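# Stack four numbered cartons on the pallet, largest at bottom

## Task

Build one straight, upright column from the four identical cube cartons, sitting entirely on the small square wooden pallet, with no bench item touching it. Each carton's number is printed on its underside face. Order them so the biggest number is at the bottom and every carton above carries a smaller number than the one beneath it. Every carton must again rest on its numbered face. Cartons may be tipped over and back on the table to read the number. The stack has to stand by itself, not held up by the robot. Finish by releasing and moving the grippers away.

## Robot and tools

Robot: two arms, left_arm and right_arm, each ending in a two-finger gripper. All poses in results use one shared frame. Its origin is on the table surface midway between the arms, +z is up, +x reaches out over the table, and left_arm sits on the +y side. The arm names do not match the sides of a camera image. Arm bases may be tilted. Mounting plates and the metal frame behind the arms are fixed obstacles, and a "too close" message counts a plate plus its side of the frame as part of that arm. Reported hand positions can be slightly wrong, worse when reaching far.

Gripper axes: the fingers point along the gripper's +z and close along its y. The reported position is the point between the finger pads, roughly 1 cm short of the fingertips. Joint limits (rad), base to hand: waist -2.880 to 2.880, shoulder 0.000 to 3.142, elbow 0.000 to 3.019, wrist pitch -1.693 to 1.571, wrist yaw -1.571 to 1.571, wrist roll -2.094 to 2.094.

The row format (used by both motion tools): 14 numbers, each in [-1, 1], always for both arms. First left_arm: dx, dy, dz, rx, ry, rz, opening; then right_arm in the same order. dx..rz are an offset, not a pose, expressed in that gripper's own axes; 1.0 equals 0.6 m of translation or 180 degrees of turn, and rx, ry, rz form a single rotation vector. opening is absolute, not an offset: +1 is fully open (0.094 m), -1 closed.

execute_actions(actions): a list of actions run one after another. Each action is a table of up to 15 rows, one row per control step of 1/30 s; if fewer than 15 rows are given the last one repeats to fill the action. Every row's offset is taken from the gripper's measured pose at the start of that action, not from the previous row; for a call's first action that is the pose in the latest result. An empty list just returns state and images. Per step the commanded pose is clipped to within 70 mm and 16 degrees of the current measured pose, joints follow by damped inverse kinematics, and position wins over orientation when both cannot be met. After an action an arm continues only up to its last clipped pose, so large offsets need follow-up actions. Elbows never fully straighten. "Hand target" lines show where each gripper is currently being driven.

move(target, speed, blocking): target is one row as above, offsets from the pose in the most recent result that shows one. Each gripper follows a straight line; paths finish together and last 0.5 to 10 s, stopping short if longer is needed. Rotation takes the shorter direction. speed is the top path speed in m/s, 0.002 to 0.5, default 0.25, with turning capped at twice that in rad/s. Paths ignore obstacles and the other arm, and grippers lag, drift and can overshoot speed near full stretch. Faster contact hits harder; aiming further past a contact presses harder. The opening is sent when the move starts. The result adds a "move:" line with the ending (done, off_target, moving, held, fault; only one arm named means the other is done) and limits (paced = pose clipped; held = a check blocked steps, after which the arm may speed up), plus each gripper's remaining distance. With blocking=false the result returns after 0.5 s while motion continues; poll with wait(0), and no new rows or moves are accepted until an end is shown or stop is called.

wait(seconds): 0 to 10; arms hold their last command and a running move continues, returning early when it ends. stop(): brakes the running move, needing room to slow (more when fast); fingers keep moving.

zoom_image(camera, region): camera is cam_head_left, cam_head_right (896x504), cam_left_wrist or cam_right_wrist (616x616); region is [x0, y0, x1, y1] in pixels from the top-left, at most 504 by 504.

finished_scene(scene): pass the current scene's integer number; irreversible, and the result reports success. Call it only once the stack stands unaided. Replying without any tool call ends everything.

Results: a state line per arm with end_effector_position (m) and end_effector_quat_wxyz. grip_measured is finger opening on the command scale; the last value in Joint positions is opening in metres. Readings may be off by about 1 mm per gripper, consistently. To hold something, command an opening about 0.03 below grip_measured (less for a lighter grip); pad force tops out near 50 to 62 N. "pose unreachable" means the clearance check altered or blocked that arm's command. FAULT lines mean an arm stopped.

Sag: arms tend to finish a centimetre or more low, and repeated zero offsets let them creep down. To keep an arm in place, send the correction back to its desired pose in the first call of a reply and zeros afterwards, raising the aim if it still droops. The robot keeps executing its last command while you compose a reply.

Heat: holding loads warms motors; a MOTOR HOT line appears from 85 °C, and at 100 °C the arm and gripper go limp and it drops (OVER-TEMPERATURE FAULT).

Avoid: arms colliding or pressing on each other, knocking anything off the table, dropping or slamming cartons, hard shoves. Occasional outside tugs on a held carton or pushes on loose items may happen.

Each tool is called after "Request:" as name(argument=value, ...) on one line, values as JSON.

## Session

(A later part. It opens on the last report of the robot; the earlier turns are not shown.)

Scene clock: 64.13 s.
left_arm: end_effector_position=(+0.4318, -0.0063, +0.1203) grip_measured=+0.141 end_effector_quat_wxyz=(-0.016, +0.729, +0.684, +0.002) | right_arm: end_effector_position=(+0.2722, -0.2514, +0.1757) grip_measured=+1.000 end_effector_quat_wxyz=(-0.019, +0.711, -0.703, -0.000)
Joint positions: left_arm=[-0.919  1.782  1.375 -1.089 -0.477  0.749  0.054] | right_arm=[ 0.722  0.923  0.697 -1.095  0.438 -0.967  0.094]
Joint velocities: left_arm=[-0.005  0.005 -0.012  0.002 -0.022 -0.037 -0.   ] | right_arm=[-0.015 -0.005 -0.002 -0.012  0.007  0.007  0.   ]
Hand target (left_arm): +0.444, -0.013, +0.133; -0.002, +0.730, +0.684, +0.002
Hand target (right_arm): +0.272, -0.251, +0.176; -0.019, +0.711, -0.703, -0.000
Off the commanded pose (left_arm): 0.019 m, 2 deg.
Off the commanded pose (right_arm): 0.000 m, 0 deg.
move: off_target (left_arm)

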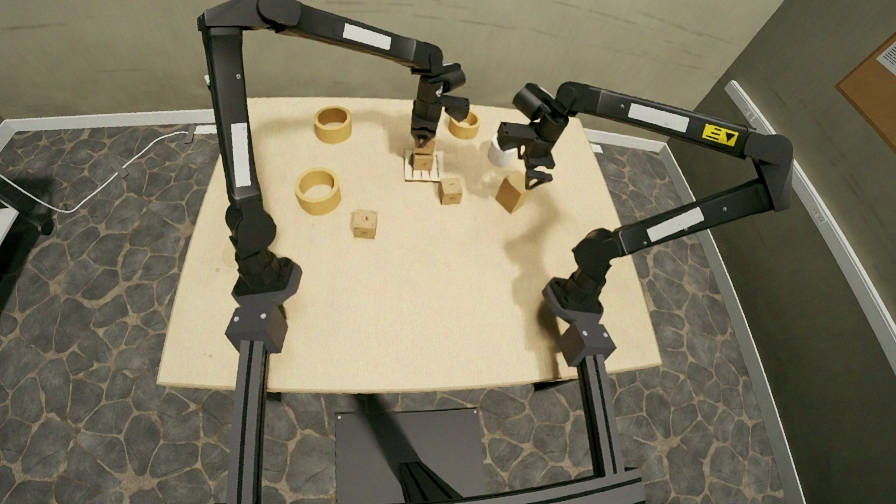

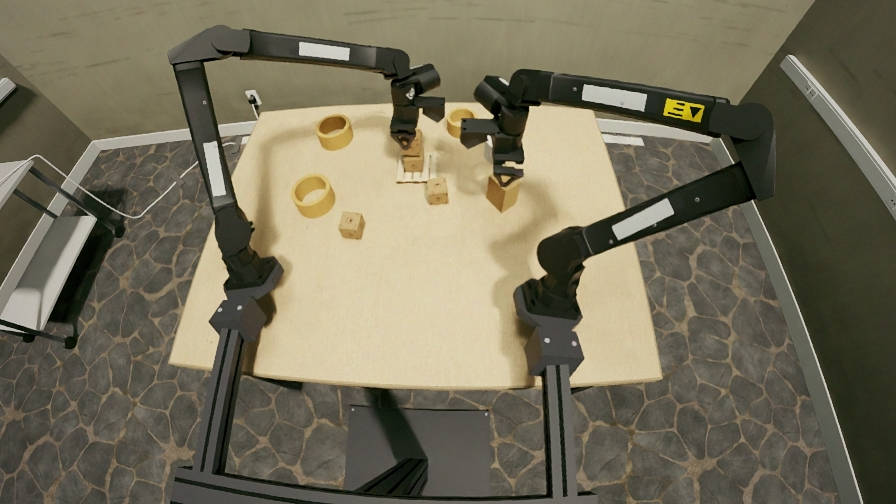

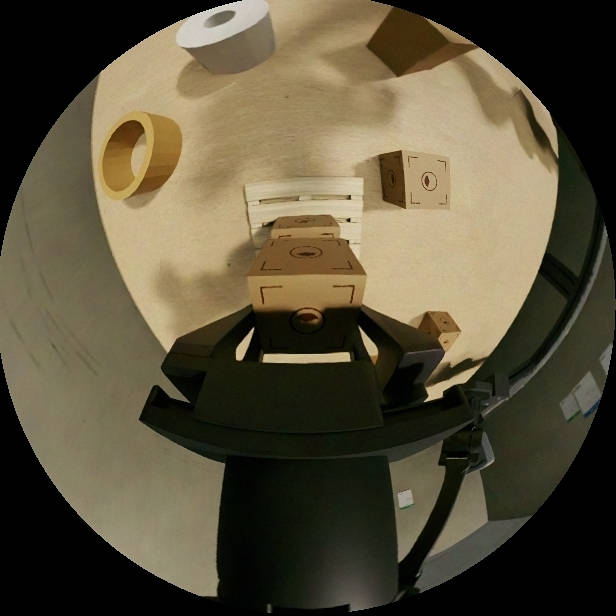

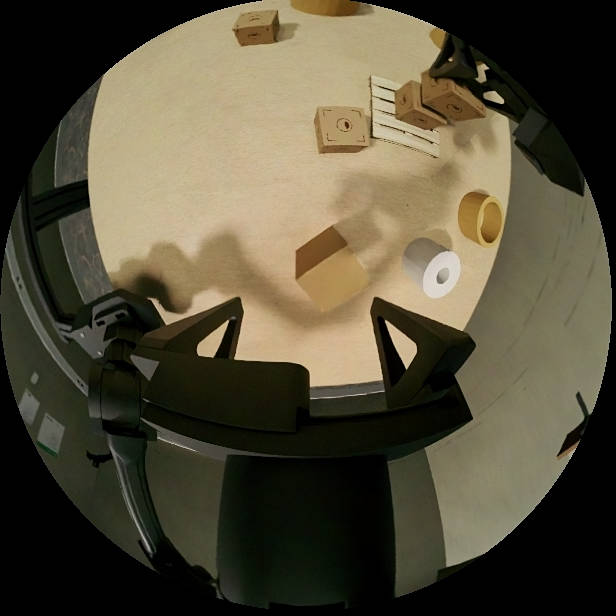

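Request:
move(target=[-0.008,0.014,0.045,-0.007,-0.007,-0.01,0.08,0,0,0,0,0,0,1], speed=0.05)

Request:
zoom_image(camera="cam_head_left", region=[370,100,480,200])

Scene clock: 65.27 s.
left_arm: end_effector_position=(+0.4392, -0.0091, +0.1023) grip_measured=+0.141 end_effector_quat_wxyz=(+0.003, +0.715, +0.699, +0.002) | right_arm: end_effector_position=(+0.2722, -0.2514, +0.1757) grip_measured=+1.000 end_effector_quat_wxyz=(-0.019, +0.711, -0.703, -0.000)
Joint positions: left_arm=[-0.898  1.793  1.349 -0.998 -0.477  0.752  0.054] | right_arm=[ 0.722  0.923  0.697 -1.095  0.438 -0.967  0.094]
Joint velocities: left_arm=[-0.005  0.005  0.007  0.002 -0.037  0.007 -0.001] | right_arm=[-0.005 -0.005  0.002  0.007 -0.007  0.081  0.   ]
Hand target (left_arm): +0.439, -0.011, +0.093; -0.001, +0.718, +0.696, +0.001
Hand target (right_arm): +0.272, -0.251, +0.176; -0.019, +0.711, -0.703, -0.000
Off the commanded pose (left_arm): 0.009 m, 1 deg.
Off the commanded pose (right_arm): 0.000 m, 0 deg.
move: done

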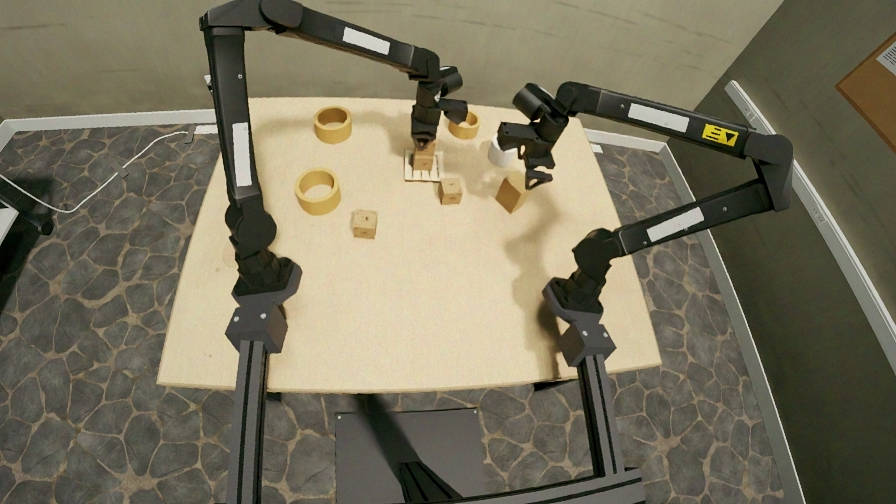

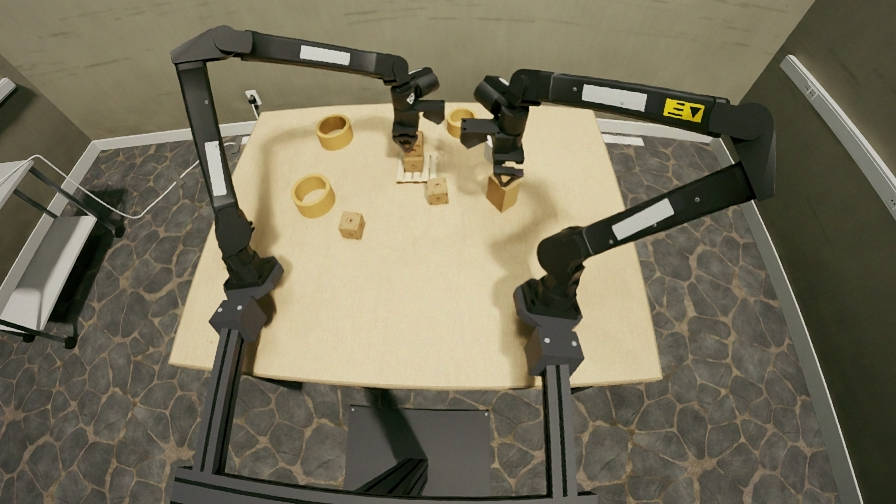

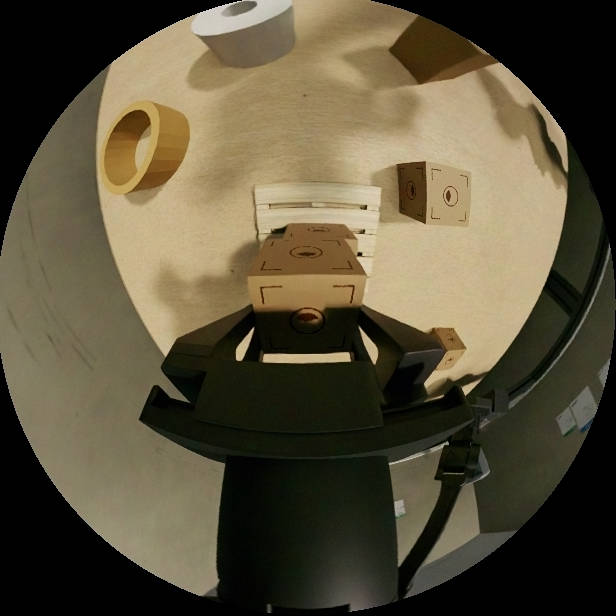

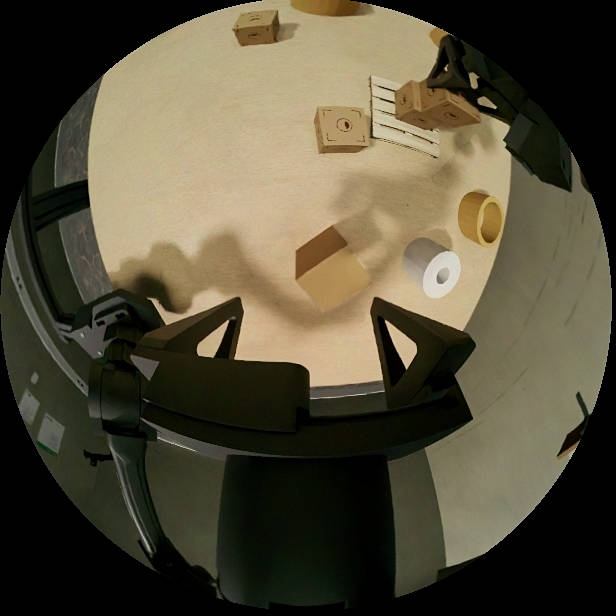

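Region (370, 100, 480, 200) of cam_head_left's 896x504 image, scaled by 4.582, with more detail than that image has; it fills the top 458 rows of this view, and the rest is white.

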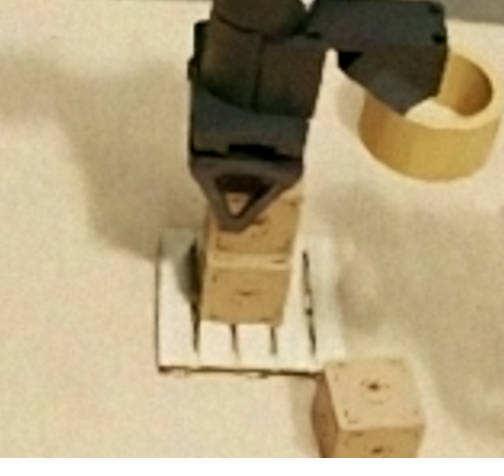

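Request:
move(target=[0,0,-0.035,0,0,0,0.08,0,0,0,0,0,0,1], speed=0.06)

Scene clock: 66.13 s.
left_arm: end_effector_position=(+0.4321, -0.0027, +0.1030) grip_measured=+0.141 end_effector_quat_wxyz=(-0.016, +0.720, +0.694, +0.003) | right_arm: end_effector_position=(+0.2722, -0.2514, +0.1757) grip_measured=+1.000 end_effector_quat_wxyz=(-0.019, +0.711, -0.703, -0.000)
Joint positions: left_arm=[-0.9    1.793  1.349 -1.041 -0.477  0.745  0.054] | right_arm=[ 0.722  0.923  0.697 -1.095  0.438 -0.967  0.094]
Joint velocities: left_arm=[ 0.005 -0.005 -0.002 -0.012  0.022 -0.081 -0.   ] | right_arm=[-0.005 -0.005 -0.002 -0.002 -0.007  0.022  0.   ]
Hand target (left_arm): +0.439, -0.009, +0.123; +0.003, +0.715, +0.699, +0.002
Hand target (right_arm): +0.272, -0.251, +0.176; -0.019, +0.711, -0.703, -0.000
Off the commanded pose (left_arm): 0.022 m, 2 deg.
Off the commanded pose (right_arm): 0.000 m, 0 deg.
move: off_target (left_arm)

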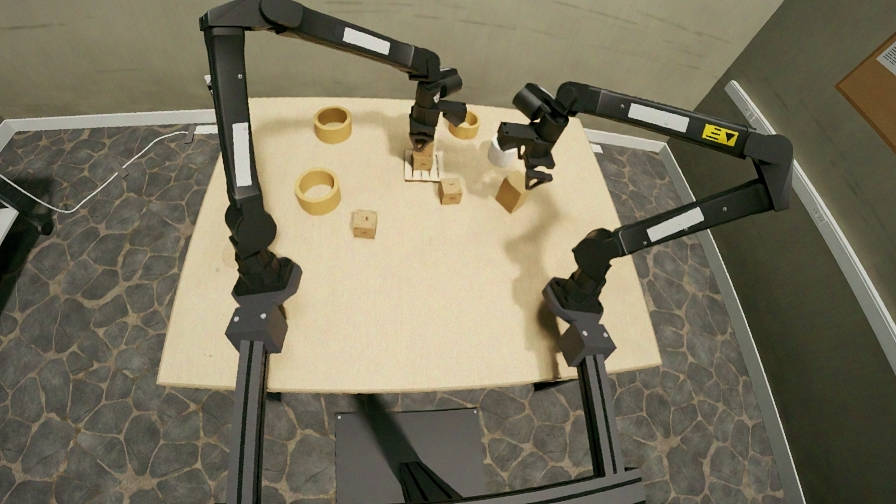

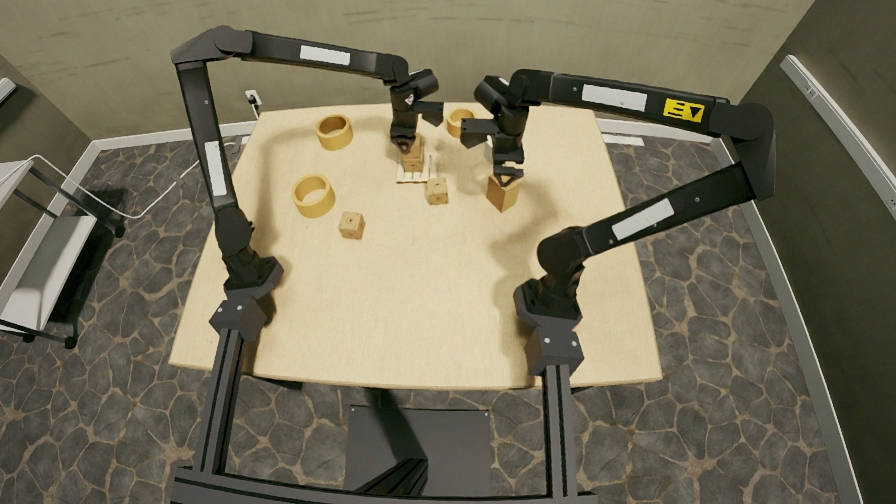

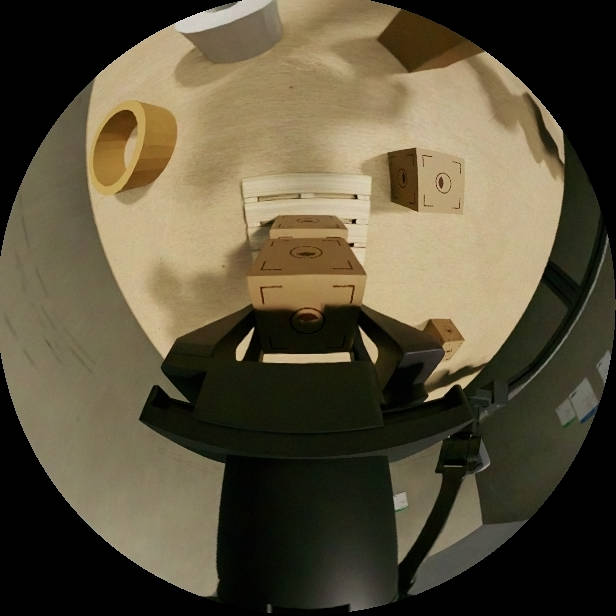

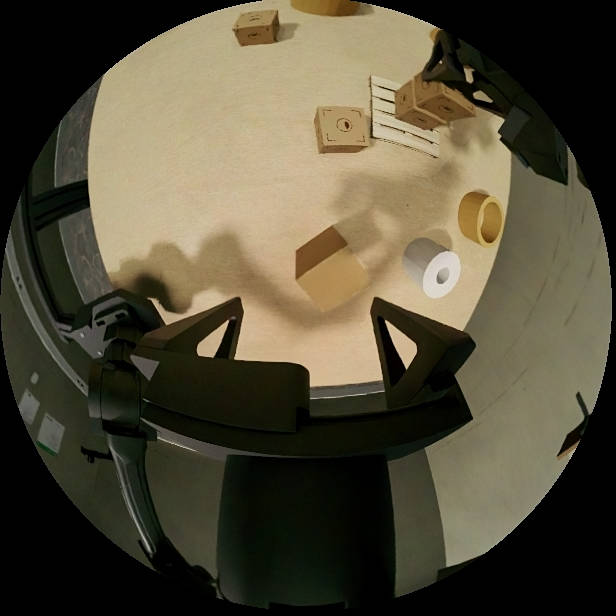

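Nudge y with the waist, then check.

Request:
move(target=[-0.016,-0.004,-0.02,0,0,0,0.08,0,0,0,0,0,0,1], speed=0.03)

Request:
zoom_image(camera="cam_head_left", region=[370,100,480,200])

Scene clock: 67.13 s.
left_arm: end_effector_position=(+0.4248, -0.0020, +0.1058) grip_measured=+0.141 end_effector_quat_wxyz=(-0.025, +0.723, +0.691, +0.003) | right_arm: end_effector_position=(+0.2722, -0.2514, +0.1757) grip_measured=+1.000 end_effector_quat_wxyz=(-0.019, +0.711, -0.703, -0.000)
Joint positions: left_arm=[-0.911  1.793  1.349 -1.068 -0.477  0.731  0.054] | right_arm=[ 0.722  0.923  0.697 -1.095  0.438 -0.967  0.094]
Joint velocities: left_arm=[-0.005 -0.024 -0.007 -0.002  0.066  0.051 -0.001] | right_arm=[-0.005  0.005 -0.007  0.012 -0.037  0.007  0.   ]
Hand target (left_arm): +0.429, -0.012, +0.115; -0.016, +0.720, +0.694, +0.003
Hand target (right_arm): +0.272, -0.251, +0.176; -0.019, +0.711, -0.703, -0.000
Off the commanded pose (left_arm): 0.015 m, 1 deg.
Off the commanded pose (right_arm): 0.000 m, 0 deg.
move: off_target (left_arm)

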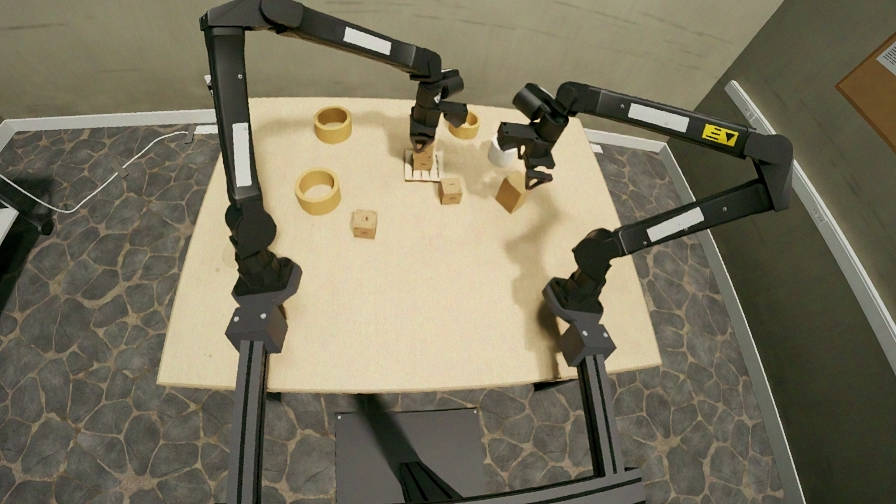

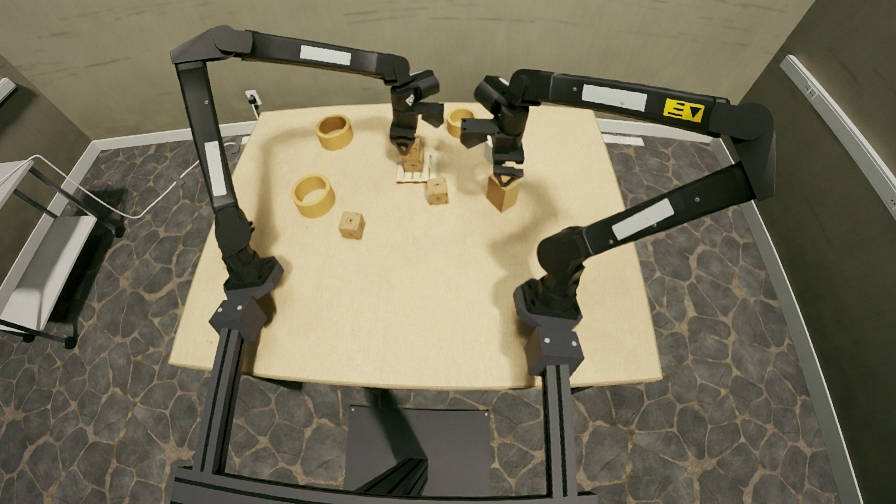

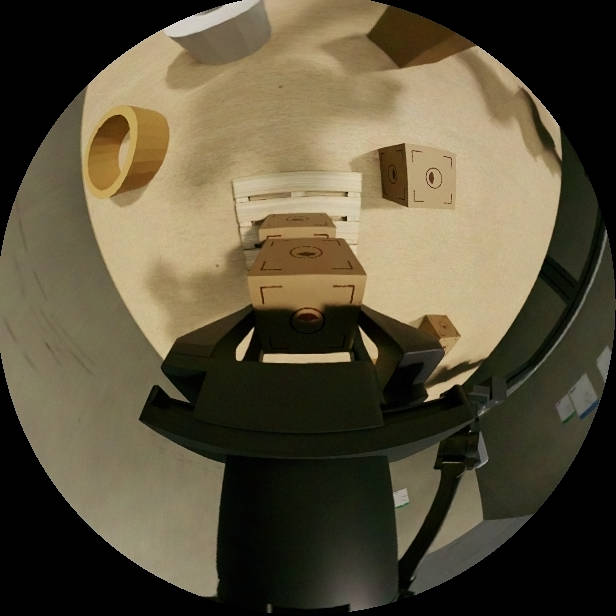

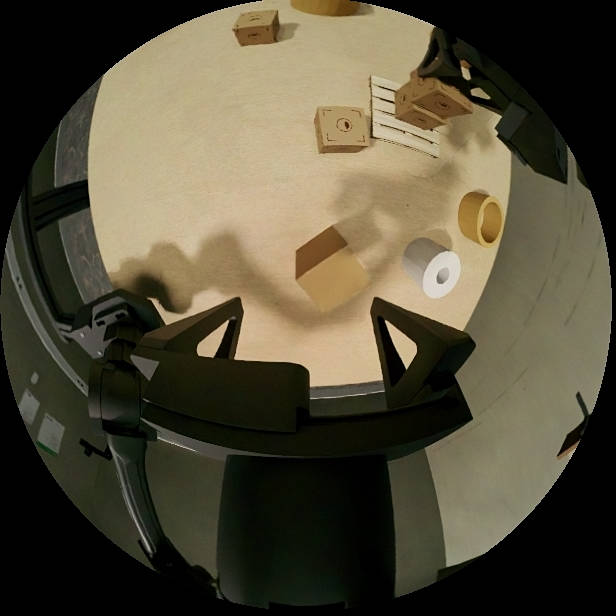

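Region (370, 100, 480, 200) of cam_head_left's 896x504 image, scaled by 4.582, with more detail than that image has; it fills the top 458 rows of this view, and the rest is white.

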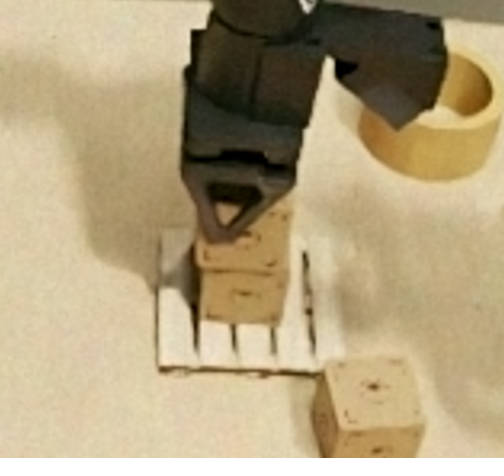

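Now rotating the wrist pitch back will bring it to the goal.

Request:
move(target=[-0.009,0.009,0.014,-0.011,-0.011,0,0.08,0,0,0,0,0,0,1], speed=0.03)

Request:
zoom_image(camera="cam_head_left", region=[370,100,480,200])

Scene clock: 68.33 s.
left_arm: end_effector_position=(+0.4247, -0.0053, +0.1013) grip_measured=+0.141 end_effector_quat_wxyz=(-0.011, +0.725, +0.689, +0.002) | right_arm: end_effector_position=(+0.2722, -0.2514, +0.1757) grip_measured=+1.000 end_effector_quat_wxyz=(-0.019, +0.711, -0.703, -0.000)
Joint positions: left_arm=[-0.911  1.789  1.327 -1.017 -0.477  0.752  0.054] | right_arm=[ 0.722  0.923  0.697 -1.095  0.438 -0.967  0.094]
Joint velocities: left_arm=[ 0.015 -0.005 -0.002  0.002 -0.051  0.022  0.   ] | right_arm=[-0.005 -0.015 -0.002 -0.002 -0.037  0.037  0.   ]
Hand target (left_arm): +0.430, -0.007, +0.097; -0.001, +0.723, +0.691, +0.002
Hand target (right_arm): +0.272, -0.251, +0.176; -0.019, +0.711, -0.703, -0.000
Off the commanded pose (left_arm): 0.007 m, 1 deg.
Off the commanded pose (right_arm): 0.000 m, 0 deg.
move: done

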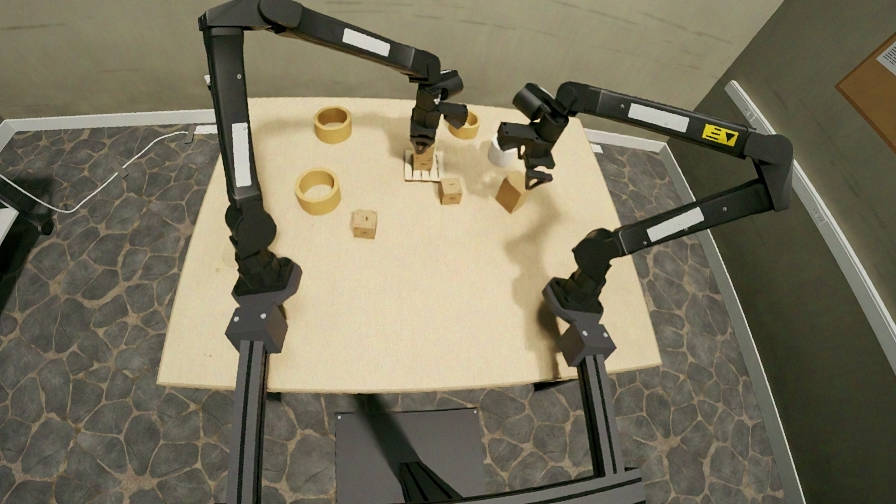

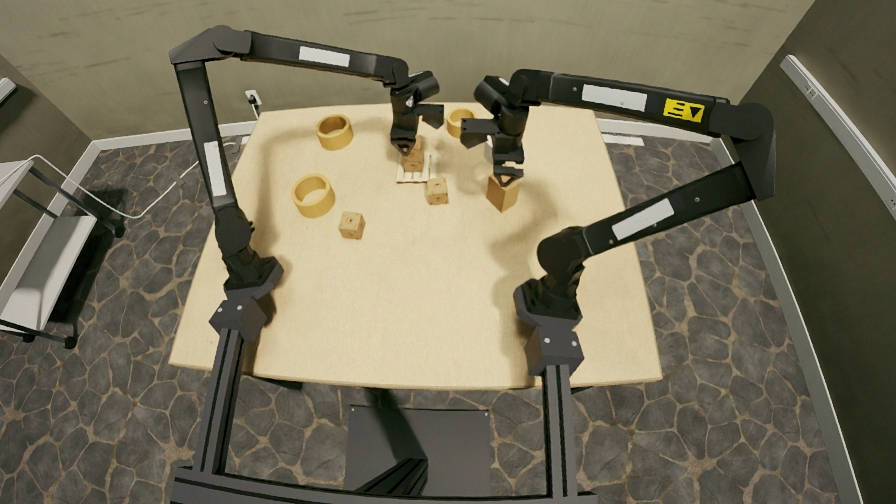

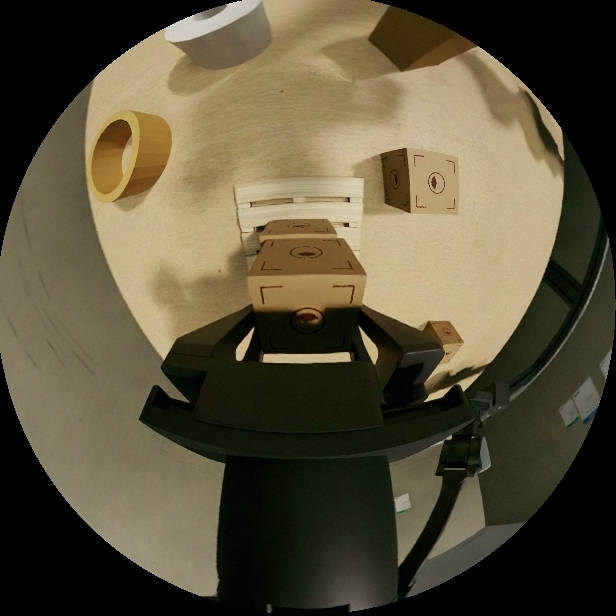

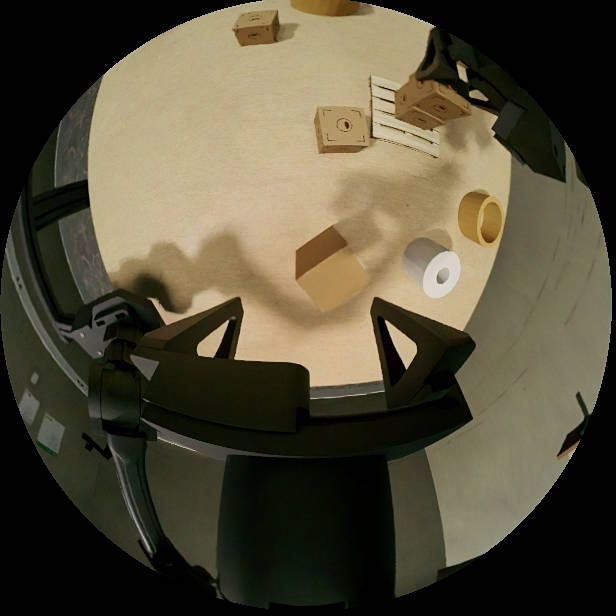

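Region (370, 100, 480, 200) of cam_head_left's 896x504 image, scaled by 4.582, with more detail than that image has; it fills the top 458 rows of this view, and the rest is white.

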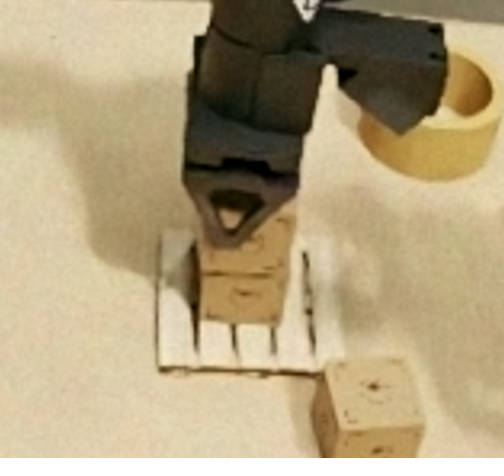

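Request:
execute_actions(actions=[[[0,0,0,0,0,0,1,0,0,0,0,0,0,1]]])

Request:
move(target=[0,0.01,-0.13,0,0,0,1,0,0,0,0,0,0,1], speed=0.15)

Request:
move(target=[0.275,-0.355,0.08,0,0,0,1,0,0,0,0,0,0,1])

Scene clock: 69.13 s.
left_arm: end_effector_position=(+0.4235, -0.0047, +0.1004) grip_measured=+1.000 end_effector_quat_wxyz=(-0.012, +0.726, +0.688, +0.002) | right_arm: end_effector_position=(+0.2722, -0.2514, +0.1757) grip_measured=+1.000 end_effector_quat_wxyz=(-0.019, +0.711, -0.703, -0.000)
Joint positions: left_arm=[-0.911  1.789  1.324 -1.017 -0.477  0.753  0.094] | right_arm=[ 0.722  0.923  0.697 -1.095  0.438 -0.967  0.094]
Joint velocities: left_arm=[-0.015 -0.015 -0.022 -0.017  0.022  0.037  0.   ] | right_arm=[-0.015 -0.005 -0.002  0.007 -0.007 -0.051  0.   ]
Hand target (left_arm): +0.425, -0.005, +0.101; -0.011, +0.725, +0.689, +0.002
Hand target (right_arm): +0.272, -0.251, +0.176; -0.019, +0.711, -0.703, -0.000
Off the commanded pose (left_arm): 0.002 m, 0 deg.
Off the commanded pose (right_arm): 0.000 m, 0 deg.

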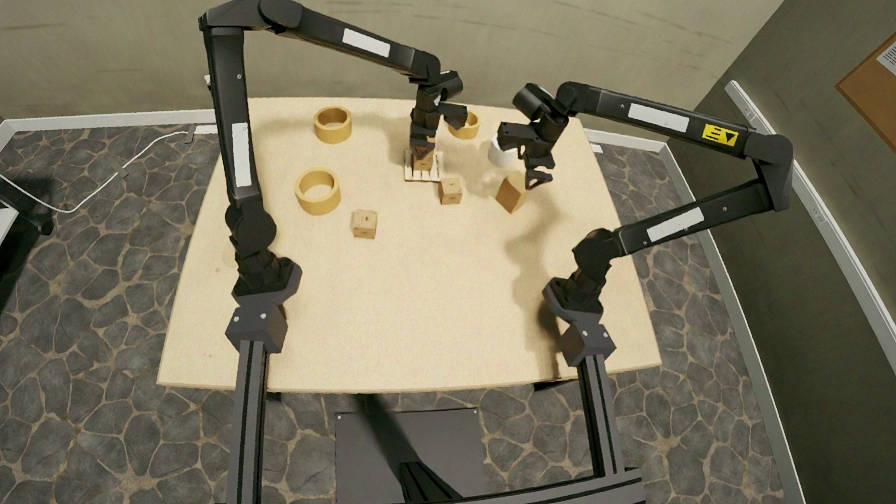

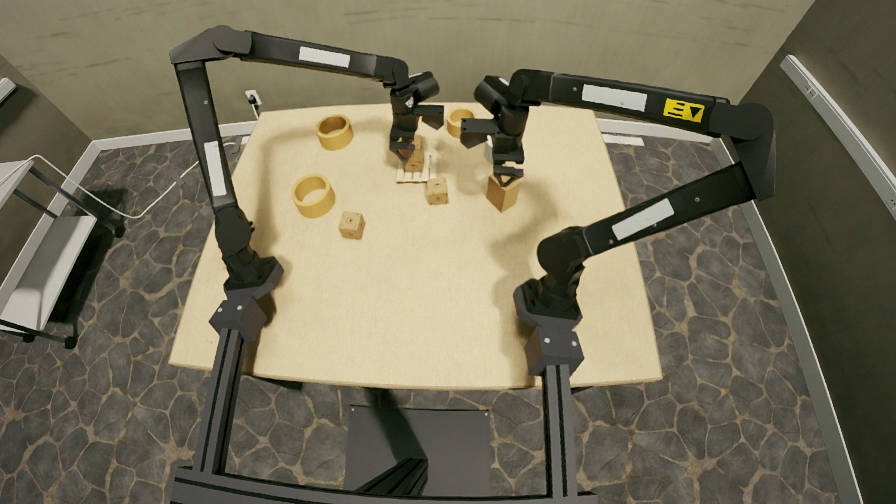

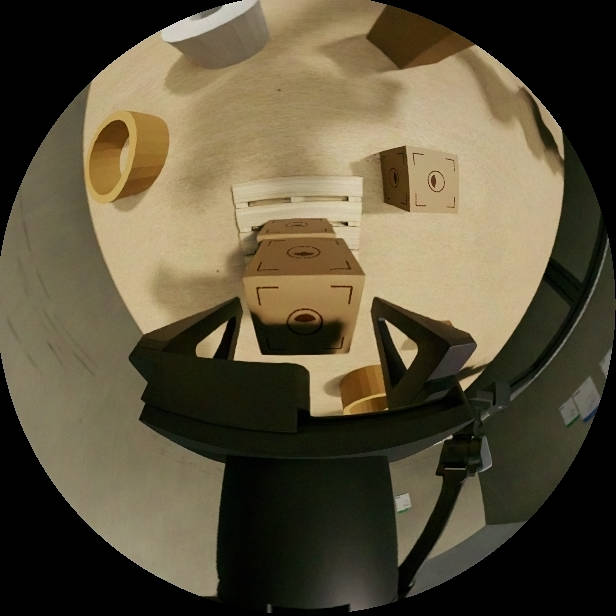

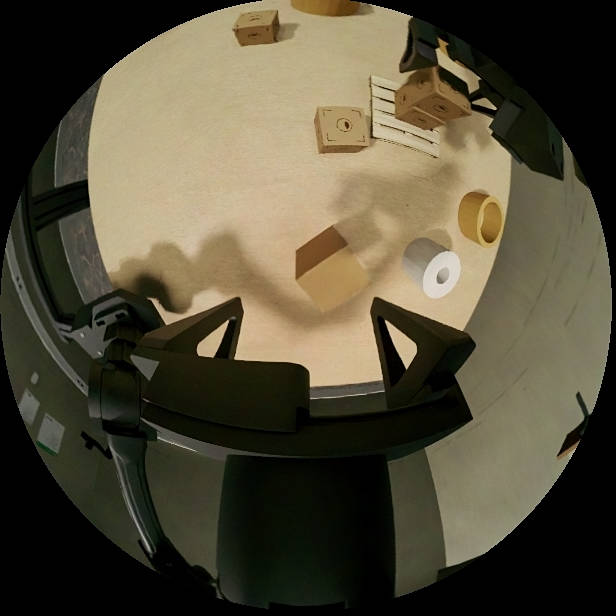

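Scene clock: 70.10 s.
left_arm: end_effector_position=(+0.4210, -0.0008, +0.1636) grip_measured=+1.000 end_effector_quat_wxyz=(-0.026, +0.733, +0.680, +0.002) | right_arm: end_effector_position=(+0.2722, -0.2514, +0.1757) grip_measured=+1.000 end_effector_quat_wxyz=(-0.019, +0.711, -0.703, -0.000)
Joint positions: left_arm=[-0.966  1.73   1.403 -1.215 -0.478  0.698  0.094] | right_arm=[ 0.722  0.923  0.697 -1.095  0.438 -0.967  0.094]
Joint velocities: left_arm=[-0.015 -0.024 -0.032 -0.002 -0.095  0.066  0.   ] | right_arm=[ 0.015 -0.005  0.002 -0.017 -0.095  0.007  0.   ]
Hand target (left_arm): +0.430, -0.006, +0.179; -0.011, +0.726, +0.688, +0.002
Hand target (right_arm): +0.272, -0.251, +0.176; -0.019, +0.711, -0.703, -0.000
Off the commanded pose (left_arm): 0.018 m, 2 deg.
Off the commanded pose (right_arm): 0.000 m, 0 deg.
move: off_target (left_arm)

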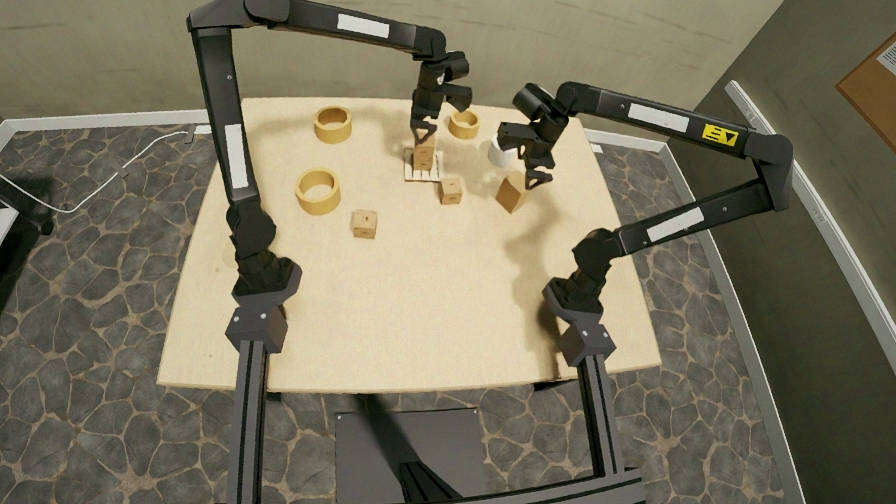

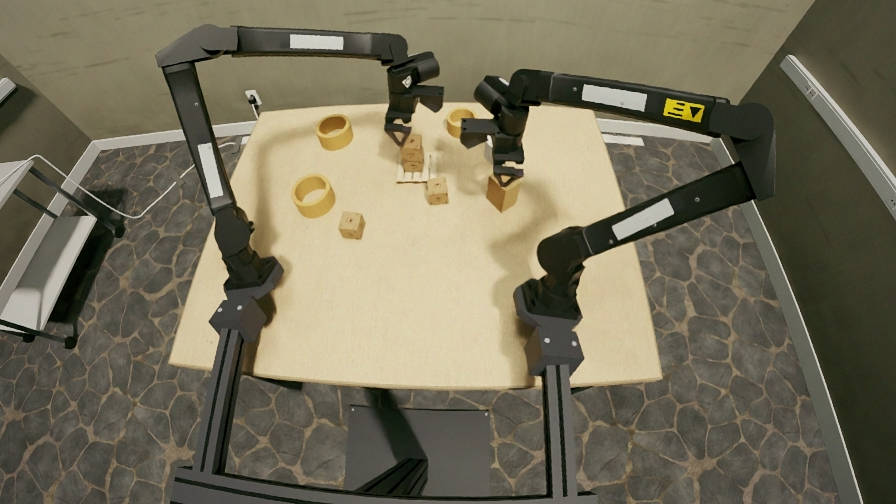

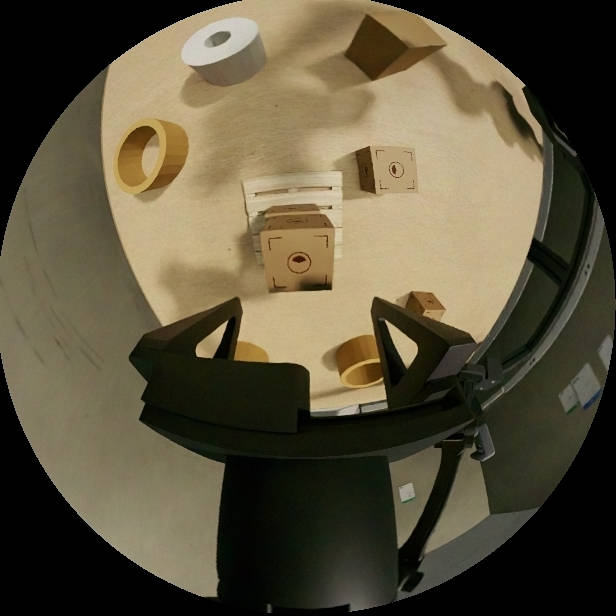

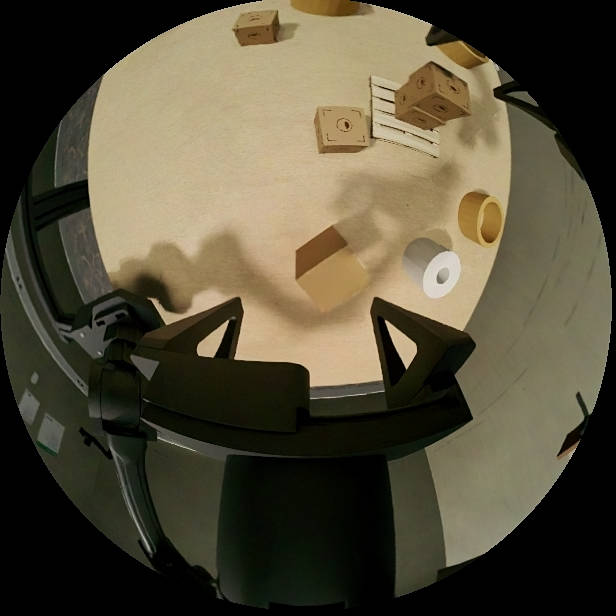

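Scene clock: 71.63 s.
left_arm: end_effector_position=(+0.2157, +0.1872, +0.1236) grip_measured=+1.000 end_effector_quat_wxyz=(-0.039, +0.739, +0.673, +0.005) | right_arm: end_effector_position=(+0.2722, -0.2514, +0.1757) grip_measured=+1.000 end_effector_quat_wxyz=(-0.019, +0.711, -0.703, -0.000)
Joint positions: left_arm=[-1.069  1.183  0.574 -1.016 -0.478  0.587  0.094] | right_arm=[ 0.722  0.923  0.697 -1.095  0.438 -0.967  0.094]
Joint velocities: left_arm=[-0.005 -0.005 -0.002  0.002 -0.037  0.051  0.   ] | right_arm=[-0.005  0.005 -0.007  0.002 -0.007  0.051  0.   ]
Hand target (left_arm): +0.220, +0.181, +0.129; -0.026, +0.733, +0.680, +0.003
Hand target (right_arm): +0.272, -0.251, +0.176; -0.019, +0.711, -0.703, -0.000
Off the commanded pose (left_arm): 0.009 m, 2 deg.
Off the commanded pose (right_arm): 0.000 m, 0 deg.
move: done

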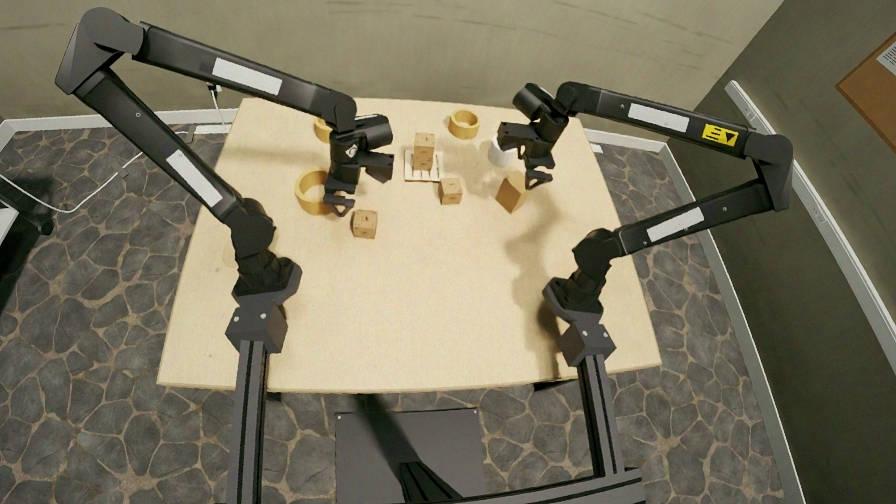

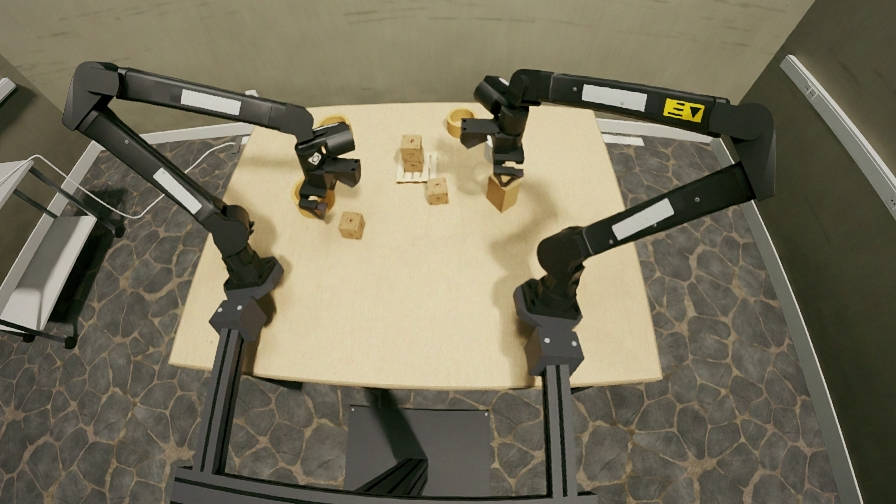

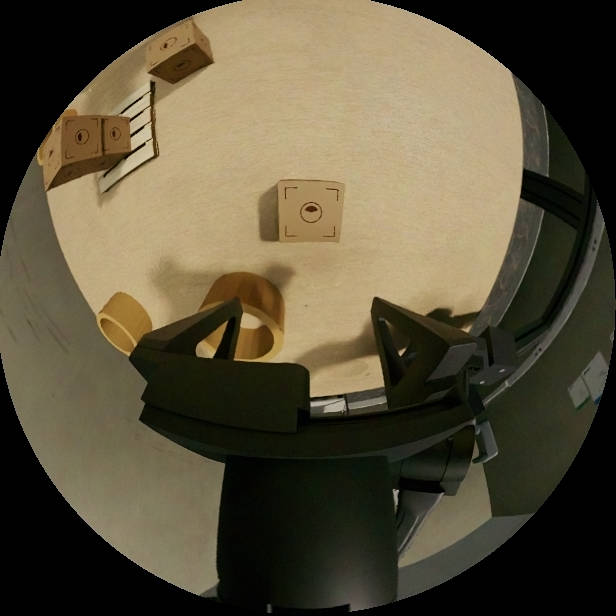

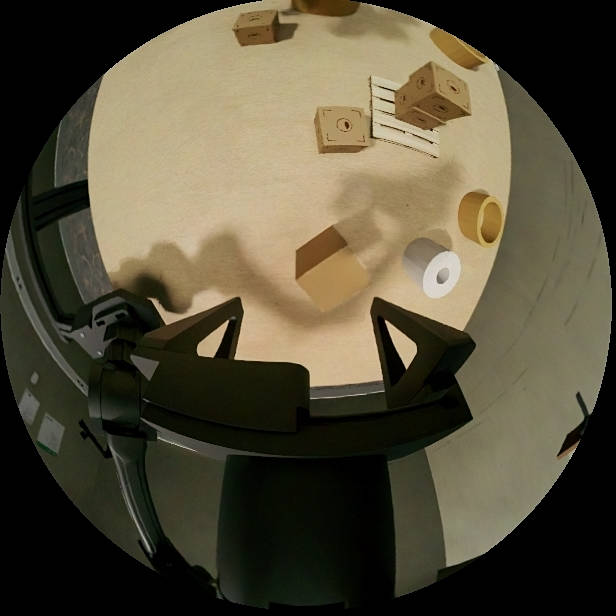

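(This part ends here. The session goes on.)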